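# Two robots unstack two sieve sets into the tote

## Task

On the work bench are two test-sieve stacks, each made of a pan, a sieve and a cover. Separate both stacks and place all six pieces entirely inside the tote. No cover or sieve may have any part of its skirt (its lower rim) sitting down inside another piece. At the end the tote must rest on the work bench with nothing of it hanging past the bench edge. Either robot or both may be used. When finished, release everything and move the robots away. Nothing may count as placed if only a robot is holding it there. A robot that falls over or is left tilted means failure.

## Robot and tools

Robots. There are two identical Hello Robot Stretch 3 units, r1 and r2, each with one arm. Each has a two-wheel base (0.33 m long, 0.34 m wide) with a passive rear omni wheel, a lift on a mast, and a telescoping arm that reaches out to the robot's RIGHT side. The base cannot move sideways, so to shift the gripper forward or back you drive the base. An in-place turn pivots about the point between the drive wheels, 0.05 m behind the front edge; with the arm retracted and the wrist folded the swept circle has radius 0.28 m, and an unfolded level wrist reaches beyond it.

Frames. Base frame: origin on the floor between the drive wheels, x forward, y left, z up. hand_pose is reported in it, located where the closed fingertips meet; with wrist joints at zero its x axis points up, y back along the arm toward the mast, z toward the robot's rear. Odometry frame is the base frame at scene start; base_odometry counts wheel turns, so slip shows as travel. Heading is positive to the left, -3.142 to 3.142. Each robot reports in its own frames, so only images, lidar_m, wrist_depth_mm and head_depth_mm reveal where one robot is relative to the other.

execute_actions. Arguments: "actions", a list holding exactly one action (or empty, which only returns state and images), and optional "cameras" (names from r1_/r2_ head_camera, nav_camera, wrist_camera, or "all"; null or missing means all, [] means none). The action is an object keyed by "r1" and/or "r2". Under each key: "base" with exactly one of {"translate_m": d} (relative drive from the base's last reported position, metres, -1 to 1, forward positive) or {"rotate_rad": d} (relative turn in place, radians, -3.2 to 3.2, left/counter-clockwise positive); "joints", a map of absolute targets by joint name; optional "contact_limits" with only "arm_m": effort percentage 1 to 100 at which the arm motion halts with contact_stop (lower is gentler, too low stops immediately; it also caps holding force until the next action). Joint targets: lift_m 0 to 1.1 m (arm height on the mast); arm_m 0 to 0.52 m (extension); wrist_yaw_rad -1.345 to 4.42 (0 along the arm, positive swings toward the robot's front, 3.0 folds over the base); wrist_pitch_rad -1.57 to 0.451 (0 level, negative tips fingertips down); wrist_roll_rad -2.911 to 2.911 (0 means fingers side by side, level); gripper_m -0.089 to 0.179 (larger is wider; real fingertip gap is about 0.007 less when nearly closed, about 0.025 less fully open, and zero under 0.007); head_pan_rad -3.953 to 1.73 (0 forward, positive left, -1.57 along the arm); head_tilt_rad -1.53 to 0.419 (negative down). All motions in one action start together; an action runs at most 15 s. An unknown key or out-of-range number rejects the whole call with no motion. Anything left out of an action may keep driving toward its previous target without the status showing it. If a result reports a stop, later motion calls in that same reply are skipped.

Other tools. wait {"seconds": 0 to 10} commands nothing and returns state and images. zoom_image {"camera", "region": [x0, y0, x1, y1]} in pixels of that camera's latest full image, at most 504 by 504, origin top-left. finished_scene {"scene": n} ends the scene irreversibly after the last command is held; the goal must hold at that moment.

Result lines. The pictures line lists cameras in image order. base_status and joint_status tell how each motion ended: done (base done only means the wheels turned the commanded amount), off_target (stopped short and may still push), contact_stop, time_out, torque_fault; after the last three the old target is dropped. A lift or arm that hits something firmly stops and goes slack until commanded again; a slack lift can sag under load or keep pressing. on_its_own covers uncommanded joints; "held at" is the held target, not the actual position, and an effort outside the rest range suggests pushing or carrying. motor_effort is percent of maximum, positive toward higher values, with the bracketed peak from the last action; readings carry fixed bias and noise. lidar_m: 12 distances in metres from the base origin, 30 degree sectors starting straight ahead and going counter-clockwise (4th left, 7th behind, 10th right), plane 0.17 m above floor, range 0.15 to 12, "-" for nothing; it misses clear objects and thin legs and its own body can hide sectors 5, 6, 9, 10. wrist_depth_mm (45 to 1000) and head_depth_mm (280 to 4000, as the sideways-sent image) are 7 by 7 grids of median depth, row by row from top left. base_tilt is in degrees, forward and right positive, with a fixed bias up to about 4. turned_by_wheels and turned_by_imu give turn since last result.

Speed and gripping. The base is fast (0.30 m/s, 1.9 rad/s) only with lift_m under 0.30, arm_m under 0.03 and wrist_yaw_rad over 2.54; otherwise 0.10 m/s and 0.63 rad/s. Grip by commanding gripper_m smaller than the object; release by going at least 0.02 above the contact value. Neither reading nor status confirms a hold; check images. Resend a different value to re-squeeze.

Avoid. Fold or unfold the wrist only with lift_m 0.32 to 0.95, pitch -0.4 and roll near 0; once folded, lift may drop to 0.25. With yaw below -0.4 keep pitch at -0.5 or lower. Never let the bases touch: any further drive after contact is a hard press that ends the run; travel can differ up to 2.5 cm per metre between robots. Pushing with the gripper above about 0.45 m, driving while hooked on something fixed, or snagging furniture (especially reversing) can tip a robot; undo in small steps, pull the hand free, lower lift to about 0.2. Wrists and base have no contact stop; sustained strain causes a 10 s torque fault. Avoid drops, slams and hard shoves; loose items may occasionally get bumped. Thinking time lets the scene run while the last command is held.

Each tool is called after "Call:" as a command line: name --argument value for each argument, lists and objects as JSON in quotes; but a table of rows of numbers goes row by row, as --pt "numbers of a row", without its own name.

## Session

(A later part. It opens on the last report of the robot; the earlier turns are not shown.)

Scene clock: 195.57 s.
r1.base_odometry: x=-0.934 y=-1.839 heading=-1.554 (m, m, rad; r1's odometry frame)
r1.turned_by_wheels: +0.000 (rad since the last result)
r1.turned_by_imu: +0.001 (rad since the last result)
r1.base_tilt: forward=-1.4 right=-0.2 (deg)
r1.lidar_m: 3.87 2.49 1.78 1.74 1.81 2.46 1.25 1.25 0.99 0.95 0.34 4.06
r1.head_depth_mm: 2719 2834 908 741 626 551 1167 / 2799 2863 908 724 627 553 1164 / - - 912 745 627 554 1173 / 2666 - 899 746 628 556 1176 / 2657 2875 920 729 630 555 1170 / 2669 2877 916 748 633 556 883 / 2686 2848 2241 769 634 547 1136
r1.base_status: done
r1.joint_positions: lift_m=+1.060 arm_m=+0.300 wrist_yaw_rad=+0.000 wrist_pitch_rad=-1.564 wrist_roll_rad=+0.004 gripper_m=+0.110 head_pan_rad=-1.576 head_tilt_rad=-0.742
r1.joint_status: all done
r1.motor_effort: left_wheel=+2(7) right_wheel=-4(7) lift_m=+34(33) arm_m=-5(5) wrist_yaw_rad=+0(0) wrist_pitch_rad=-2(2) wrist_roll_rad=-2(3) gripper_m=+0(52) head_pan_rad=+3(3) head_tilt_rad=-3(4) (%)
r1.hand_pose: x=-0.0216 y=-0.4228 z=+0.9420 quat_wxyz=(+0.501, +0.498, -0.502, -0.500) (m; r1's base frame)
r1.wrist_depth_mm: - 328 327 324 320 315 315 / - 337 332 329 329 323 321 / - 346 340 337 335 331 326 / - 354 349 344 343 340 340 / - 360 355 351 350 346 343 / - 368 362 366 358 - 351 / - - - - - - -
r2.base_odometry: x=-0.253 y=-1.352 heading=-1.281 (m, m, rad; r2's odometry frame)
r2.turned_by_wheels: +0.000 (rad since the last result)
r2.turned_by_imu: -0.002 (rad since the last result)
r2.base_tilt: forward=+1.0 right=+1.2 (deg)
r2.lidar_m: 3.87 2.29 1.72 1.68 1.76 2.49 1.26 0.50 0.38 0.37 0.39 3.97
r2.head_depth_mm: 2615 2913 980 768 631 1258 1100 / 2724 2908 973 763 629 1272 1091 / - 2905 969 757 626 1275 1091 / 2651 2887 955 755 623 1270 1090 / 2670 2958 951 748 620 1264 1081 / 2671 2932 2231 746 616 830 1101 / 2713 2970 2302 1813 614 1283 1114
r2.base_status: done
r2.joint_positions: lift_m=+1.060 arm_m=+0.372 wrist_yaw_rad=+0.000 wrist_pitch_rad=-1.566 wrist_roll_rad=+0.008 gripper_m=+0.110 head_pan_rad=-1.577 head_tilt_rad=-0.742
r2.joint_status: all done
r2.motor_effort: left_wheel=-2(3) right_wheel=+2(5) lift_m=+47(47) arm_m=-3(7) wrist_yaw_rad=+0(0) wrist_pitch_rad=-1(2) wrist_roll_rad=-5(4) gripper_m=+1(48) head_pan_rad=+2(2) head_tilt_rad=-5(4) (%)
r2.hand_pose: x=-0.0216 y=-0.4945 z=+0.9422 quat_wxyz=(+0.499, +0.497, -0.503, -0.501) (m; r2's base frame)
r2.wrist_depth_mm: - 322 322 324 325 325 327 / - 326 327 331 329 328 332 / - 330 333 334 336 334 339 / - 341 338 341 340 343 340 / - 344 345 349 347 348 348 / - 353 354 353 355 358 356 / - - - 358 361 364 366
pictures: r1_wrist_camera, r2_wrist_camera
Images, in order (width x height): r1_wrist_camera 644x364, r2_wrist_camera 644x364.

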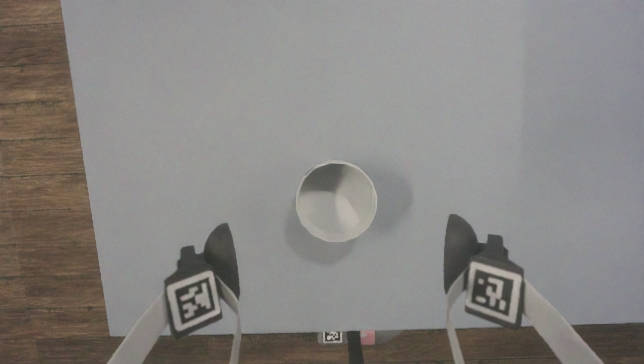

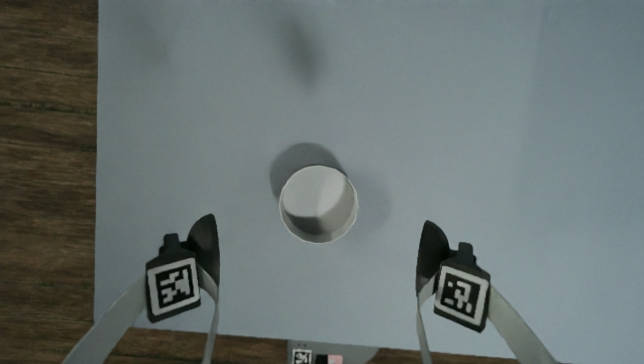

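Call:
execute_actions --actions '[{"r1":{"joints":{"lift_m":0.897}},"r2":{"joints":{"lift_m":0.897}}}]' --cameras '[]'

Call:
execute_actions --actions '[{"r1":{"joints":{"gripper_m":0.05}},"r2":{"joints":{"gripper_m":0.05}}}]' --cameras '[]'

Call:
execute_actions --actions '[{"r1":{"joints":{"lift_m":1.06}},"r2":{"joints":{"lift_m":1.06}}}]' --cameras '[]'

Call:
execute_actions --actions '[{"r1":{"base":{"translate_m":-0.456},"joints":{"arm_m":0.428,"wrist_roll_rad":-1.57}},"r2":{"base":{"translate_m":-0.485},"joints":{"arm_m":0.46,"wrist_roll_rad":-1.57}}}]' --cameras '["r1_wrist_camera","r2_wrist_camera"]'

Scene clock: 208.10 s.
r1.base_odometry: x=-0.934 y=-1.839 heading=-1.554 (m, m, rad; r1's odometry frame)
r1.turned_by_wheels: +0.000 (rad since the last result)
r1.turned_by_imu: +0.001 (rad since the last result)
r1.base_tilt: forward=-1.5 right=-0.5 (deg)
r1.lidar_m: 3.88 2.49 1.79 1.74 1.80 2.45 1.25 1.26 0.99 0.95 0.35 4.03
r1.head_depth_mm: 2688 2900 - 720 627 553 1160 / 2687 2630 854 743 628 554 1169 / 2649 - - 714 615 554 1166 / 2695 2844 930 710 623 554 1170 / 2694 2857 913 748 630 556 1166 / 2665 2854 919 748 632 556 880 / 2661 2825 2231 769 630 547 1139
r1.base_status: not commanded
r1.joint_positions: lift_m=+0.897 arm_m=+0.300 wrist_yaw_rad=+0.000 wrist_pitch_rad=-1.564 wrist_roll_rad=+0.004 gripper_m=+0.110 head_pan_rad=-1.576 head_tilt_rad=-0.742
r1.joint_status: all done
r1.motor_effort: left_wheel=+2(3) right_wheel=-4(4) lift_m=+20(31) arm_m=-5(5) wrist_yaw_rad=+0(0) wrist_pitch_rad=-3(2) wrist_roll_rad=-2(2) gripper_m=+0(0) head_pan_rad=+3(2) head_tilt_rad=-4(3) (%)
r1.hand_pose: x=-0.0216 y=-0.4228 z=+0.7796 quat_wxyz=(+0.501, +0.498, -0.502, -0.500) (m; r1's base frame)
r1.wrist_depth_mm: 172 171 169 168 167 166 164 / 176 175 173 172 170 168 167 / 179 179 177 176 175 172 171 / 185 182 181 179 178 177 175 / 188 187 186 182 181 179 179 / 194 193 188 186 184 - 183 / 198 196 195 181 191 190 187
r2.base_odometry: x=-0.253 y=-1.352 heading=-1.281 (m, m, rad; r2's odometry frame)
r2.turned_by_wheels: +0.000 (rad since the last result)
r2.turned_by_imu: -0.001 (rad since the last result)
r2.base_tilt: forward=+1.0 right=+1.1 (deg)
r2.lidar_m: 3.86 2.29 1.73 1.68 1.76 2.49 1.26 0.50 0.38 0.37 0.39 3.98
r2.head_depth_mm: 2598 2898 - - 600 1254 1097 / 2651 2880 918 762 630 1281 1094 / 2642 2852 895 759 626 1280 1091 / 2631 2912 995 732 623 1275 1088 / 2684 2921 950 751 621 1272 1085 / 2690 2946 2237 746 618 831 1095 / 2702 2955 2303 1814 615 1278 1119
r2.base_status: not commanded
r2.joint_positions: lift_m=+0.897 arm_m=+0.372 wrist_yaw_rad=+0.000 wrist_pitch_rad=-1.567 wrist_roll_rad=+0.008 gripper_m=+0.110 head_pan_rad=-1.577 head_tilt_rad=-0.742
r2.joint_status: all done
r2.motor_effort: left_wheel=-2(2) right_wheel=+2(2) lift_m=+29(42) arm_m=-3(3) wrist_yaw_rad=+0(0) wrist_pitch_rad=-1(1) wrist_roll_rad=-5(5) gripper_m=+0(0) head_pan_rad=+3(2) head_tilt_rad=-4(5) (%)
r2.hand_pose: x=-0.0216 y=-0.4941 z=+0.7798 quat_wxyz=(+0.499, +0.497, -0.503, -0.501) (m; r2's base frame)
r2.wrist_depth_mm: 166 167 167 168 168 169 169 / 169 170 170 171 171 172 172 / 173 173 173 174 174 175 175 / 176 177 176 176 178 178 178 / 179 179 179 178 179 181 183 / 182 181 182 181 181 185 187 / 186 188 187 176 188 190 189
pictures: none
No camera images: the call's "cameras" was empty. Leave "cameras" out to get every camera's image.

Scene clock: 209.20 s.
r1.base_odometry: x=-0.934 y=-1.839 heading=-1.554 (m, m, rad; r1's odometry frame)
r1.turned_by_wheels: +0.000 (rad since the last result)
r1.turned_by_imu: +0.000 (rad since the last result)
r1.base_tilt: forward=-1.4 right=-0.5 (deg)
r1.lidar_m: 3.87 2.49 1.78 1.74 1.81 2.46 1.25 1.25 0.99 0.95 0.35 4.06
r1.head_depth_mm: 2674 2872 - 721 626 552 1164 / 2673 2615 853 745 625 554 1169 / 2693 - - 726 615 554 1168 / 2676 2877 932 710 618 555 1170 / 2662 2860 916 747 631 555 1173 / 2678 2812 917 749 631 557 882 / 2651 2838 2238 772 631 546 1137
r1.base_status: not commanded
r1.joint_positions: lift_m=+0.897 arm_m=+0.300 wrist_yaw_rad=+0.000 wrist_pitch_rad=-1.564 wrist_roll_rad=+0.004 gripper_m=+0.051 head_pan_rad=-1.576 head_tilt_rad=-0.742
r1.joint_status: all done
r1.motor_effort: left_wheel=+2(2) right_wheel=-4(4) lift_m=+20(20) arm_m=-5(5) wrist_yaw_rad=+0(0) wrist_pitch_rad=-2(2) wrist_roll_rad=-2(2) gripper_m=-16(99) head_pan_rad=+2(3) head_tilt_rad=-3(3) (%)
r1.hand_pose: x=-0.0216 y=-0.4228 z=+0.7796 quat_wxyz=(+0.501, +0.498, -0.502, -0.500) (m; r1's base frame)
r1.wrist_depth_mm: 172 171 169 168 166 166 164 / 175 175 173 172 170 168 167 / 180 179 177 175 174 172 171 / 184 184 181 178 178 177 175 / 188 187 185 180 180 180 180 / 193 191 - 185 183 184 183 / 197 196 195 176 191 190 188
r2.base_odometry: x=-0.253 y=-1.352 heading=-1.281 (m, m, rad; r2's odometry frame)
r2.turned_by_wheels: +0.000 (rad since the last result)
r2.turned_by_imu: +0.000 (rad since the last result)
r2.base_tilt: forward=+1.0 right=+1.1 (deg)
r2.lidar_m: 3.87 2.29 1.72 1.67 1.76 2.49 1.26 0.50 0.38 0.37 0.39 3.96
r2.head_depth_mm: 2593 2872 - - 601 1266 1101 / 2629 2900 918 762 627 1280 1097 / 2653 2848 898 760 626 1272 1089 / 2619 2911 995 754 624 1277 1089 / 2672 2918 948 748 620 1267 1085 / 2685 2941 2262 746 616 830 1101 / 2685 2971 2291 1820 616 1278 1118
r2.base_status: not commanded
r2.joint_positions: lift_m=+0.898 arm_m=+0.372 wrist_yaw_rad=+0.000 wrist_pitch_rad=-1.570 wrist_roll_rad=+0.008 gripper_m=+0.051 head_pan_rad=-1.577 head_tilt_rad=-0.742
r2.joint_status: all done
r2.motor_effort: left_wheel=-2(2) right_wheel=+2(2) lift_m=+19(29) arm_m=-3(3) wrist_yaw_rad=+0(0) wrist_pitch_rad=+0(1) wrist_roll_rad=-5(5) gripper_m=-18(92) head_pan_rad=+2(3) head_tilt_rad=-4(4) (%)
r2.hand_pose: x=-0.0216 y=-0.4933 z=+0.7802 quat_wxyz=(+0.498, +0.498, -0.502, -0.502) (m; r2's base frame)
r2.wrist_depth_mm: 169 169 169 169 169 170 171 / 172 171 171 172 173 174 174 / 174 176 175 175 177 177 177 / 178 178 178 178 179 181 180 / 182 181 181 180 182 183 184 / 186 185 181 183 181 187 187 / 188 188 189 177 190 191 192
pictures: none
No camera images: the call's "cameras" was empty. Leave "cameras" out to get every camera's image.

Scene clock: 211.50 s.
r1.base_odometry: x=-0.934 y=-1.839 heading=-1.554 (m, m, rad; r1's odometry frame)
r1.turned_by_wheels: +0.000 (rad since the last result)
r1.turned_by_imu: +0.000 (rad since the last result)
r1.base_tilt: forward=-1.5 right=-0.3 (deg)
r1.lidar_m: 3.88 2.49 1.79 1.74 1.80 2.45 1.25 1.26 0.99 0.95 0.35 4.03
r1.head_depth_mm: 2720 2846 906 740 626 552 1160 / 2794 2860 910 741 627 554 1167 / - - 910 537 630 555 1165 / 2687 - 911 539 631 556 1170 / 2713 2889 914 746 631 556 1168 / 2646 2858 918 748 633 557 884 / 2649 2837 2220 770 632 548 1134
r1.base_status: not commanded
r1.joint_positions: lift_m=+1.060 arm_m=+0.300 wrist_yaw_rad=+0.000 wrist_pitch_rad=-1.564 wrist_roll_rad=+0.004 gripper_m=+0.051 head_pan_rad=-1.576 head_tilt_rad=-0.742
r1.joint_status: all done
r1.motor_effort: left_wheel=+3(2) right_wheel=-4(4) lift_m=+35(36) arm_m=-5(5) wrist_yaw_rad=+0(0) wrist_pitch_rad=-2(2) wrist_roll_rad=-2(2) gripper_m=-16(15) head_pan_rad=+4(3) head_tilt_rad=-4(3) (%)
r1.hand_pose: x=-0.0216 y=-0.4228 z=+0.9420 quat_wxyz=(+0.501, +0.498, -0.502, -0.500) (m; r1's base frame)
r1.wrist_depth_mm: - 327 324 324 320 318 313 / - 333 333 331 325 321 318 / - 344 341 337 333 331 328 / - 352 347 343 344 340 335 / - 361 354 180 181 346 347 / - 370 - 184 183 351 348 / - - - 176 - - -
r2.base_odometry: x=-0.253 y=-1.352 heading=-1.281 (m, m, rad; r2's odometry frame)
r2.turned_by_wheels: +0.000 (rad since the last result)
r2.turned_by_imu: +0.000 (rad since the last result)
r2.base_tilt: forward=+1.0 right=+1.1 (deg)
r2.lidar_m: 3.87 2.28 1.72 1.68 1.76 2.48 1.26 0.50 0.38 0.37 0.39 3.99
r2.head_depth_mm: 2600 2934 977 768 630 1263 1100 / 2732 2920 972 763 628 1279 1098 / - 2943 962 738 626 1279 1093 / 2643 2916 961 731 623 1268 1090 / 2665 2948 950 752 619 1270 1082 / 2698 2911 2228 747 617 831 1097 / 2700 2969 2301 1812 614 1276 1116
r2.base_status: not commanded
r2.joint_positions: lift_m=+1.060 arm_m=+0.372 wrist_yaw_rad=+0.000 wrist_pitch_rad=-1.568 wrist_roll_rad=+0.008 gripper_m=+0.051 head_pan_rad=-1.577 head_tilt_rad=-0.742
r2.joint_status: all done
r2.motor_effort: left_wheel=-2(3) right_wheel=+1(1) lift_m=+48(53) arm_m=-3(3) wrist_yaw_rad=+0(0) wrist_pitch_rad=+0(1) wrist_roll_rad=-5(5) gripper_m=-14(18) head_pan_rad=+3(3) head_tilt_rad=-4(4) (%)
r2.hand_pose: x=-0.0216 y=-0.4938 z=+0.9422 quat_wxyz=(+0.499, +0.497, -0.502, -0.502) (m; r2's base frame)
r2.wrist_depth_mm: - 317 319 326 323 323 325 / - 325 325 328 328 332 328 / - 335 335 334 333 337 336 / - 337 339 341 342 346 343 / - 342 174 172 346 347 350 / - 350 173 175 167 358 358 / - - - 161 364 364 368
pictures: none
No camera images: the call's "cameras" was empty. Leave "cameras" out to get every camera's image.

Scene clock: 217.30 s.
r1.base_odometry: x=-0.941 y=-1.383 heading=-1.554 (m, m, rad; r1's odometry frame)
r1.turned_by_wheels: +0.000 (rad since the last result)
r1.turned_by_imu: +0.002 (rad since the last result)
r1.base_tilt: forward=-1.4 right=-0.2 (deg)
r1.lidar_m: 4.33 2.45 1.80 1.73 1.80 2.45 4.45 0.82 0.99 0.95 0.99 0.70
r1.head_depth_mm: 2703 2835 904 683 628 553 1167 / 2640 2725 849 715 629 553 1165 / - 770 842 709 628 555 1169 / 2642 2623 828 710 630 555 1171 / 2642 2875 873 692 631 557 1169 / 2666 2871 916 748 632 557 1175 / 2655 2866 923 751 633 556 1172
r1.base_status: done
r1.joint_positions: lift_m=+1.060 arm_m=+0.428 wrist_yaw_rad=+0.000 wrist_pitch_rad=-1.564 wrist_roll_rad=-1.566 gripper_m=+0.051 head_pan_rad=-1.576 head_tilt_rad=-0.742
r1.joint_status: all done
r1.motor_effort: left_wheel=+3(4) right_wheel=-3(9) lift_m=+34(34) arm_m=+5(4) wrist_yaw_rad=+0(0) wrist_pitch_rad=-3(2) wrist_roll_rad=-2(2) gripper_m=-15(15) head_pan_rad=+3(3) head_tilt_rad=-4(3) (%)
r1.hand_pose: x=-0.0214 y=-0.5502 z=+0.9420 quat_wxyz=(+0.709, +0.705, -0.001, -0.002) (m; r1's base frame)
r1.wrist_depth_mm: - 327 320 319 317 318 316 / - 334 330 326 321 242 239 / - 341 261 332 330 328 322 / - 347 295 318 338 322 319 / - 359 337 181 181 340 340 / - 366 - 185 184 329 347 / - 378 349 176 327 327 324
r2.base_odometry: x=-0.392 y=-0.887 heading=-1.281 (m, m, rad; r2's odometry frame)
r2.turned_by_wheels: +0.000 (rad since the last result)
r2.turned_by_imu: +0.000 (rad since the last result)
r2.base_tilt: forward=+1.0 right=+1.1 (deg)
r2.lidar_m: 4.34 2.31 1.74 1.69 1.78 2.52 4.43 0.48 0.36 0.35 0.37 0.52
r2.head_depth_mm: 2576 2911 977 766 631 1235 1098 / 2513 2916 905 699 627 1226 1097 / - 803 882 711 626 1243 1088 / 2600 2938 868 720 622 1242 1088 / 2633 2933 917 707 620 1241 1083 / 2648 2946 942 746 616 1258 1078 / 2681 2957 937 740 614 1251 1076
r2.base_status: done
r2.joint_positions: lift_m=+1.060 arm_m=+0.460 wrist_yaw_rad=+0.000 wrist_pitch_rad=-1.566 wrist_roll_rad=-1.562 gripper_m=+0.051 head_pan_rad=-1.577 head_tilt_rad=-0.742
r2.joint_status: all done
r2.motor_effort: left_wheel=-2(6) right_wheel=+1(3) lift_m=+48(48) arm_m=+4(6) wrist_yaw_rad=+0(0) wrist_pitch_rad=-1(1) wrist_roll_rad=-5(4) gripper_m=-14(14) head_pan_rad=+2(2) head_tilt_rad=-4(4) (%)
r2.hand_pose: x=-0.0214 y=-0.5819 z=+0.9422 quat_wxyz=(+0.708, +0.706, -0.003, -0.003) (m; r2's base frame)
r2.wrist_depth_mm: - 315 318 317 322 324 324 / - 320 321 319 324 333 331 / - 328 269 333 281 249 253 / 334 333 318 313 343 323 308 / - 340 173 172 347 334 313 / - 348 172 176 166 334 313 / - 358 302 166 344 362 295
pictures: r1_wrist_camera, r2_wrist_camera
Images, in order (width x height): r1_wrist_camera 644x364, r2_wrist_camera 644x364.

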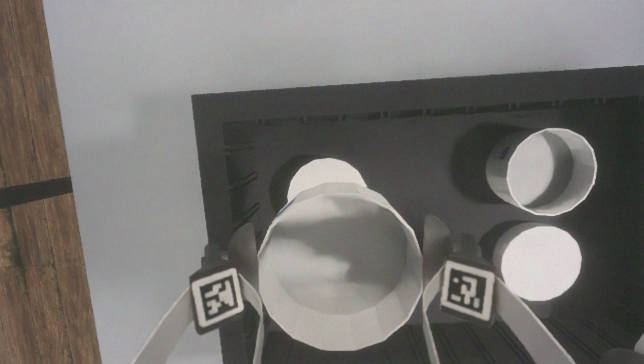

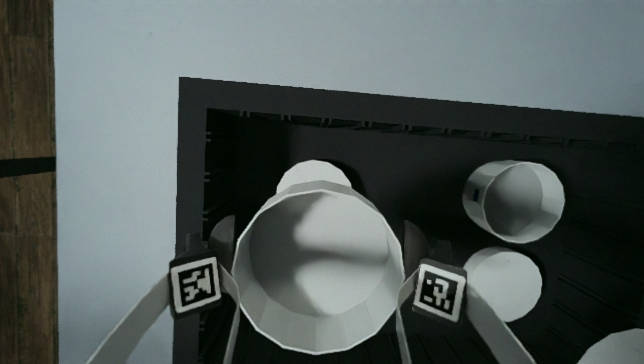

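Call:
execute_actions --actions '[{"r1":{"joints":{"lift_m":0.926,"arm_m":0.423}},"r2":{"joints":{"lift_m":0.921,"arm_m":0.456}}}]' --cameras '["r1_wrist_camera","r2_wrist_camera"]'

Call:
execute_actions --actions '[{"r1":{"joints":{"gripper_m":0.10}},"r2":{"joints":{"gripper_m":0.10}}}]' --cameras '[]'

Call:
execute_actions --actions '[{"r1":{"joints":{"lift_m":1.06}},"r2":{"joints":{"lift_m":1.06}}}]' --cameras '["r1_wrist_camera","r2_wrist_camera"]'

Scene clock: 232.73 s.
r1.base_odometry: x=-0.941 y=-1.383 heading=-1.554 (m, m, rad; r1's odometry frame)
r1.turned_by_wheels: +0.000 (rad since the last result)
r1.turned_by_imu: +0.001 (rad since the last result)
r1.base_tilt: forward=-1.4 right=-0.3 (deg)
r1.lidar_m: 4.34 2.46 1.81 1.74 1.80 2.44 4.47 0.82 0.99 0.95 0.99 0.70
r1.head_depth_mm: 2634 - 852 659 627 553 1169 / 2565 2620 847 713 629 554 1167 / - - 825 700 627 555 1172 / 2588 2838 843 654 631 557 1172 / 2660 2839 861 694 631 555 1171 / 2665 2804 916 749 633 556 1172 / 2658 2838 920 751 634 557 1174
r1.base_status: not commanded
r1.joint_positions: lift_m=+0.926 arm_m=+0.423 wrist_yaw_rad=+0.000 wrist_pitch_rad=-1.564 wrist_roll_rad=-1.566 gripper_m=+0.051 head_pan_rad=-1.576 head_tilt_rad=-0.742
r1.joint_status: all done
r1.motor_effort: left_wheel=+2(3) right_wheel=-3(3) lift_m=+20(31) arm_m=-5(3) wrist_yaw_rad=+0(0) wrist_pitch_rad=-2(2) wrist_roll_rad=-2(2) gripper_m=-15(15) head_pan_rad=+3(3) head_tilt_rad=-3(4) (%)
r1.hand_pose: x=-0.0214 y=-0.5459 z=+0.8086 quat_wxyz=(+0.709, +0.705, -0.001, -0.002) (m; r1's base frame)
r1.wrist_depth_mm: 197 195 194 192 111 109 109 / 116 114 113 113 112 111 111 / 119 127 200 202 199 199 196 / 210 128 205 186 205 203 200 / 217 127 192 181 181 207 206 / 224 128 - 185 183 213 212 / 230 130 221 176 218 220 216
r2.base_odometry: x=-0.392 y=-0.887 heading=-1.281 (m, m, rad; r2's odometry frame)
r2.turned_by_wheels: +0.000 (rad since the last result)
r2.turned_by_imu: -0.001 (rad since the last result)
r2.base_tilt: forward=+1.0 right=+1.2 (deg)
r2.lidar_m: 4.35 2.31 1.74 1.70 1.78 2.52 4.41 0.48 0.36 0.35 0.37 0.52
r2.head_depth_mm: 2589 2862 - - 622 1242 1101 / 2538 - 886 696 629 1229 1101 / 640 - 858 707 624 1249 1089 / 2620 2911 880 680 623 1247 1084 / 2660 2899 915 706 619 1238 1084 / 2672 2946 940 747 616 1262 1083 / 2706 2954 938 740 613 1251 1072
r2.base_status: not commanded
r2.joint_positions: lift_m=+0.921 arm_m=+0.456 wrist_yaw_rad=+0.000 wrist_pitch_rad=-1.566 wrist_roll_rad=-1.562 gripper_m=+0.051 head_pan_rad=-1.577 head_tilt_rad=-0.742
r2.joint_status: all done
r2.motor_effort: left_wheel=-2(2) right_wheel=+1(1) lift_m=+38(44) arm_m=-3(5) wrist_yaw_rad=+1(1) wrist_pitch_rad=-1(2) wrist_roll_rad=-5(5) gripper_m=-14(14) head_pan_rad=+3(3) head_tilt_rad=-4(4) (%)
r2.hand_pose: x=-0.0214 y=-0.5784 z=+0.8035 quat_wxyz=(+0.709, +0.706, -0.003, -0.003) (m; r2's base frame)
r2.wrist_depth_mm: 101 102 103 104 185 188 191 / 103 111 105 105 106 107 108 / 106 142 190 193 195 171 151 / 108 146 196 175 197 201 200 / 110 150 174 171 201 204 183 / 114 136 173 175 166 209 209 / 115 173 209 166 214 215 208
pictures: r1_wrist_camera, r2_wrist_camera
Images, in order (width x height): r1_wrist_camera 644x364, r2_wrist_camera 644x364.

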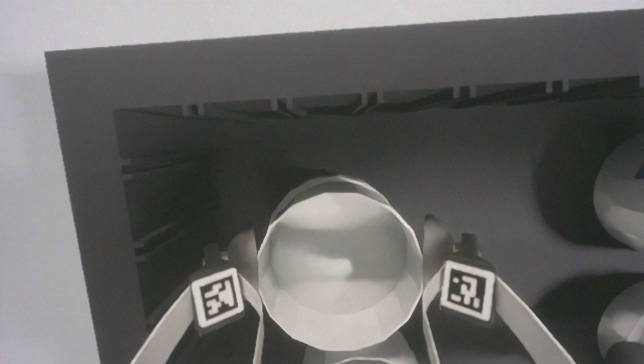

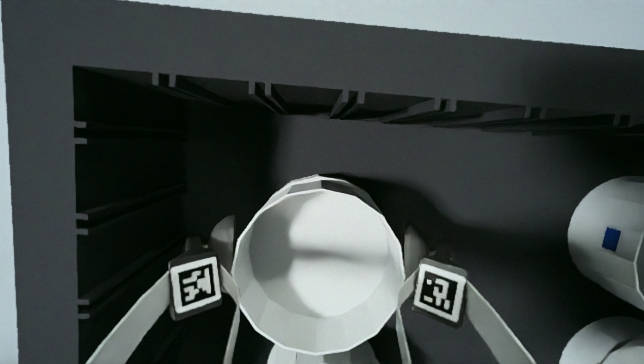

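Scene clock: 233.73 s.
r1.base_odometry: x=-0.941 y=-1.383 heading=-1.554 (m, m, rad; r1's odometry frame)
r1.turned_by_wheels: +0.000 (rad since the last result)
r1.turned_by_imu: +0.000 (rad since the last result)
r1.base_tilt: forward=-1.4 right=-0.4 (deg)
r1.lidar_m: 4.32 2.46 1.80 1.74 1.80 2.45 4.44 0.81 0.99 0.95 0.99 0.70
r1.head_depth_mm: 2628 - 851 660 626 551 1160 / 2559 2619 847 717 627 553 1168 / - - 825 701 628 554 1166 / 2576 2787 844 654 631 555 1168 / 2660 2862 859 693 630 556 1172 / 2657 2856 919 749 630 557 1172 / 2658 2853 922 750 633 557 1175
r1.base_status: not commanded
r1.joint_positions: lift_m=+0.926 arm_m=+0.423 wrist_yaw_rad=+0.000 wrist_pitch_rad=-1.564 wrist_roll_rad=-1.566 gripper_m=+0.100 head_pan_rad=-1.576 head_tilt_rad=-0.742
r1.joint_status: all done
r1.motor_effort: left_wheel=+2(3) right_wheel=-4(3) lift_m=+21(20) arm_m=-6(5) wrist_yaw_rad=+0(0) wrist_pitch_rad=-2(2) wrist_roll_rad=-2(2) gripper_m=+0(88) head_pan_rad=+3(3) head_tilt_rad=-3(3) (%)
r1.hand_pose: x=-0.0214 y=-0.5459 z=+0.8086 quat_wxyz=(+0.709, +0.705, -0.001, -0.002) (m; r1's base frame)
r1.wrist_depth_mm: 197 196 194 192 111 110 109 / 116 114 114 113 112 112 111 / 118 127 200 202 200 199 197 / 211 129 207 185 204 203 200 / 218 127 211 186 186 208 207 / 224 128 215 190 188 213 211 / 231 130 220 182 218 220 201
r2.base_odometry: x=-0.392 y=-0.887 heading=-1.281 (m, m, rad; r2's odometry frame)
r2.turned_by_wheels: +0.000 (rad since the last result)
r2.turned_by_imu: +0.000 (rad since the last result)
r2.base_tilt: forward=+1.0 right=+1.2 (deg)
r2.lidar_m: 4.35 2.30 1.74 1.70 1.78 2.52 4.42 0.48 0.36 0.35 0.37 0.52
r2.head_depth_mm: 2597 2887 - - 622 1235 1093 / 2523 - 888 697 630 1226 1092 / 640 - 857 708 625 1254 1089 / 2621 2891 886 683 622 1246 1088 / 2643 2934 916 705 620 1245 1084 / 2667 2938 938 745 616 1255 1074 / 2704 2934 939 742 613 1255 1071
r2.base_status: not commanded
r2.joint_positions: lift_m=+0.921 arm_m=+0.456 wrist_yaw_rad=+0.000 wrist_pitch_rad=-1.566 wrist_roll_rad=-1.562 gripper_m=+0.100 head_pan_rad=-1.577 head_tilt_rad=-0.742
r2.joint_status: all done
r2.motor_effort: left_wheel=-2(2) right_wheel=+1(1) lift_m=+38(38) arm_m=-3(3) wrist_yaw_rad=+0(0) wrist_pitch_rad=-1(1) wrist_roll_rad=-5(5) gripper_m=+0(76) head_pan_rad=+3(3) head_tilt_rad=-4(4) (%)
r2.hand_pose: x=-0.0214 y=-0.5784 z=+0.8035 quat_wxyz=(+0.709, +0.706, -0.003, -0.003) (m; r2's base frame)
r2.wrist_depth_mm: 101 102 103 104 187 189 192 / 104 110 105 106 106 107 108 / 106 142 191 192 194 170 151 / 108 148 196 175 198 201 201 / 111 145 197 177 202 204 183 / 113 135 178 182 170 209 210 / 115 172 209 171 213 215 209
pictures: none
No camera images: the call's "cameras" was empty. Leave "cameras" out to get every camera's image.

Scene clock: 235.83 s.
r1.base_odometry: x=-0.941 y=-1.383 heading=-1.554 (m, m, rad; r1's odometry frame)
r1.turned_by_wheels: +0.000 (rad since the last result)
r1.turned_by_imu: +0.000 (rad since the last result)
r1.base_tilt: forward=-1.5 right=-0.4 (deg)
r1.lidar_m: 4.35 2.46 1.80 1.74 1.80 2.45 4.45 0.82 0.99 0.95 0.98 0.70
r1.head_depth_mm: 2682 2838 904 682 626 552 1166 / 2629 2720 846 715 628 553 1160 / - 872 866 702 629 554 1170 / 2628 2657 865 708 629 555 1178 / 2628 2836 877 693 630 556 1165 / 2628 2835 918 750 630 557 1174 / 2670 2844 919 751 631 557 1170
r1.base_status: not commanded
r1.joint_positions: lift_m=+1.060 arm_m=+0.423 wrist_yaw_rad=+0.000 wrist_pitch_rad=-1.564 wrist_roll_rad=-1.566 gripper_m=+0.100 head_pan_rad=-1.576 head_tilt_rad=-0.742
r1.joint_status: all done
r1.motor_effort: left_wheel=+3(3) right_wheel=-3(3) lift_m=+33(37) arm_m=-5(5) wrist_yaw_rad=+0(0) wrist_pitch_rad=-2(2) wrist_roll_rad=-2(2) gripper_m=+0(1) head_pan_rad=+3(3) head_tilt_rad=-4(4) (%)
r1.hand_pose: x=-0.0214 y=-0.5459 z=+0.9420 quat_wxyz=(+0.709, +0.705, -0.001, -0.002) (m; r1's base frame)
r1.wrist_depth_mm: - 323 321 321 318 315 313 / - 331 329 326 322 241 240 / - 339 252 332 331 327 325 / - 352 328 319 339 321 320 / - 356 335 323 346 344 334 / - 367 331 344 355 326 325 / - 375 337 343 341 323 325
r2.base_odometry: x=-0.392 y=-0.887 heading=-1.281 (m, m, rad; r2's odometry frame)
r2.turned_by_wheels: +0.000 (rad since the last result)
r2.turned_by_imu: +0.000 (rad since the last result)
r2.base_tilt: forward=+1.0 right=+1.1 (deg)
r2.lidar_m: 4.33 2.31 1.74 1.70 1.78 2.52 4.43 0.48 0.36 0.35 0.37 0.52
r2.head_depth_mm: 2560 2848 977 767 632 1233 1100 / 2464 2872 908 696 629 1227 1099 / - 2794 891 708 625 1246 1090 / 2568 2930 884 693 623 1241 1090 / 2685 2935 916 705 620 1237 1085 / 2650 2934 942 747 615 1262 1077 / 2682 2962 933 742 613 1252 1072
r2.base_status: not commanded
r2.joint_positions: lift_m=+1.060 arm_m=+0.456 wrist_yaw_rad=+0.000 wrist_pitch_rad=-1.566 wrist_roll_rad=-1.562 gripper_m=+0.100 head_pan_rad=-1.577 head_tilt_rad=-0.742
r2.joint_status: all done
r2.motor_effort: left_wheel=-2(2) right_wheel=+1(1) lift_m=+47(49) arm_m=-3(3) wrist_yaw_rad=+0(0) wrist_pitch_rad=-1(1) wrist_roll_rad=-5(5) gripper_m=+1(1) head_pan_rad=+3(2) head_tilt_rad=-4(4) (%)
r2.hand_pose: x=-0.0214 y=-0.5784 z=+0.9422 quat_wxyz=(+0.709, +0.706, -0.003, -0.003) (m; r2's base frame)
r2.wrist_depth_mm: - 314 316 316 318 322 326 / - 320 321 322 328 331 333 / - 330 257 330 262 249 251 / - 338 313 316 338 327 311 / - 337 339 319 350 332 317 / - 350 352 336 356 330 313 / - 356 307 335 356 343 310
pictures: r1_wrist_camera, r2_wrist_camera
Images, in order (width x height): r1_wrist_camera 644x364, r2_wrist_camera 644x364.

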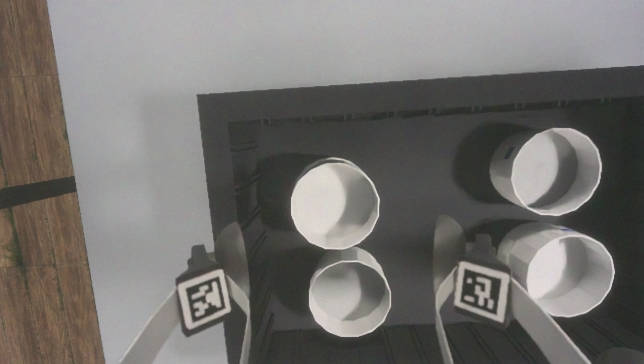

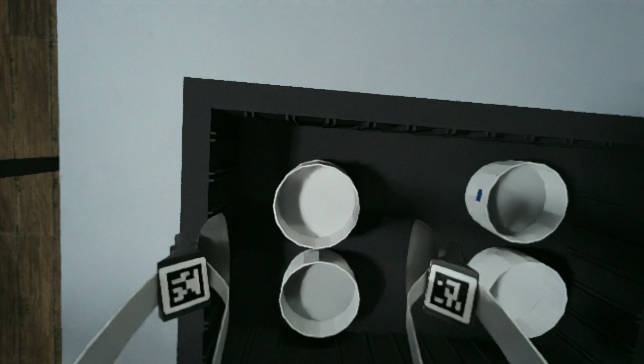

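Call:
execute_actions --actions '[{"r1":{"joints":{"arm_m":0.15}},"r2":{"joints":{"arm_m":0.15}}}]' --cameras '["r1_head_camera"]'

Call:
finished_scene --scene 2

Scene clock: 242.57 s.
r1.base_odometry: x=-0.941 y=-1.383 heading=-1.554 (m, m, rad; r1's odometry frame)
r1.turned_by_wheels: +0.000 (rad since the last result)
r1.turned_by_imu: +0.001 (rad since the last result)
r1.base_tilt: forward=-1.3 right=-0.4 (deg)
r1.lidar_m: 4.33 2.45 1.81 1.74 1.80 2.45 4.46 0.82 0.99 0.95 0.98 0.70
r1.head_depth_mm: - 1841 905 683 626 552 1167 / - - - 670 627 553 1164 / - - - - 629 544 1170 / 2603 2655 833 702 630 557 1167 / 2680 2859 981 693 631 557 1173 / 2665 2866 981 728 633 557 1178 / 2659 2829 919 749 633 558 1174
r1.base_status: not commanded
r1.joint_positions: lift_m=+1.060 arm_m=+0.150 wrist_yaw_rad=+0.000 wrist_pitch_rad=-1.564 wrist_roll_rad=-1.568 gripper_m=+0.100 head_pan_rad=-1.576 head_tilt_rad=-0.742
r1.joint_status: all done
r1.motor_effort: left_wheel=+3(2) right_wheel=-3(3) lift_m=+33(33) arm_m=-5(5) wrist_yaw_rad=+0(0) wrist_pitch_rad=-3(2) wrist_roll_rad=-1(2) gripper_m=+0(0) head_pan_rad=+3(3) head_tilt_rad=-2(3) (%)
r1.hand_pose: x=-0.0214 y=-0.2729 z=+0.9420 quat_wxyz=(+0.709, +0.705, -0.001, -0.001) (m; r1's base frame)
r1.wrist_depth_mm: - - - 322 320 316 315 / - - - - 325 324 317 / - - - - 334 330 272 / - - - 348 342 339 289 / - - - - 349 344 314 / - - - - 359 321 323 / - - - - 372 370 322
r2.base_odometry: x=-0.392 y=-0.887 heading=-1.281 (m, m, rad; r2's odometry frame)
r2.turned_by_wheels: +0.000 (rad since the last result)
r2.turned_by_imu: -0.001 (rad since the last result)
r2.base_tilt: forward=+1.0 right=+1.1 (deg)
r2.lidar_m: 4.36 2.31 1.74 1.69 1.79 2.51 4.43 0.47 0.36 0.35 0.37 0.52
r2.head_depth_mm: - - 959 766 632 1233 1101 / - - - 668 628 1232 1092 / - - - 671 626 1252 1090 / 2652 2922 896 681 623 1246 1086 / 2662 2918 1028 688 619 1239 1085 / 2660 2953 979 724 616 1261 1078 / 2683 2930 935 742 614 1257 1073
r2.base_status: not commanded
r2.joint_positions: lift_m=+1.060 arm_m=+0.150 wrist_yaw_rad=+0.000 wrist_pitch_rad=-1.566 wrist_roll_rad=-1.564 gripper_m=+0.100 head_pan_rad=-1.577 head_tilt_rad=-0.742
r2.joint_status: all done
r2.motor_effort: left_wheel=-2(2) right_wheel=+1(1) lift_m=+47(47) arm_m=-3(2) wrist_yaw_rad=+0(0) wrist_pitch_rad=-1(1) wrist_roll_rad=-3(5) gripper_m=+0(0) head_pan_rad=+2(3) head_tilt_rad=-4(4) (%)
r2.hand_pose: x=-0.0214 y=-0.2724 z=+0.9422 quat_wxyz=(+0.709, +0.706, -0.002, -0.003) (m; r2's base frame)
r2.wrist_depth_mm: - - - - 322 326 327 / - - - - 329 332 333 / - - - - 337 337 252 / - - - - 345 343 303 / - - - - 351 349 313 / - - - - 357 321 338 / - - - - 370 366 346
pictures: r1_head_camera (sideways: a quarter turn clockwise sets it upright)
Images, in order (width x height): r1_head_camera 896x504.

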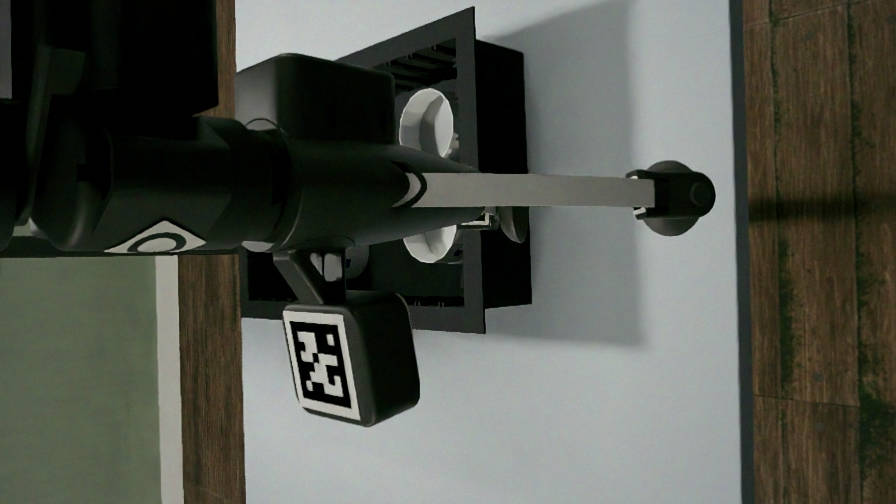

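The scene is finished: the task was done.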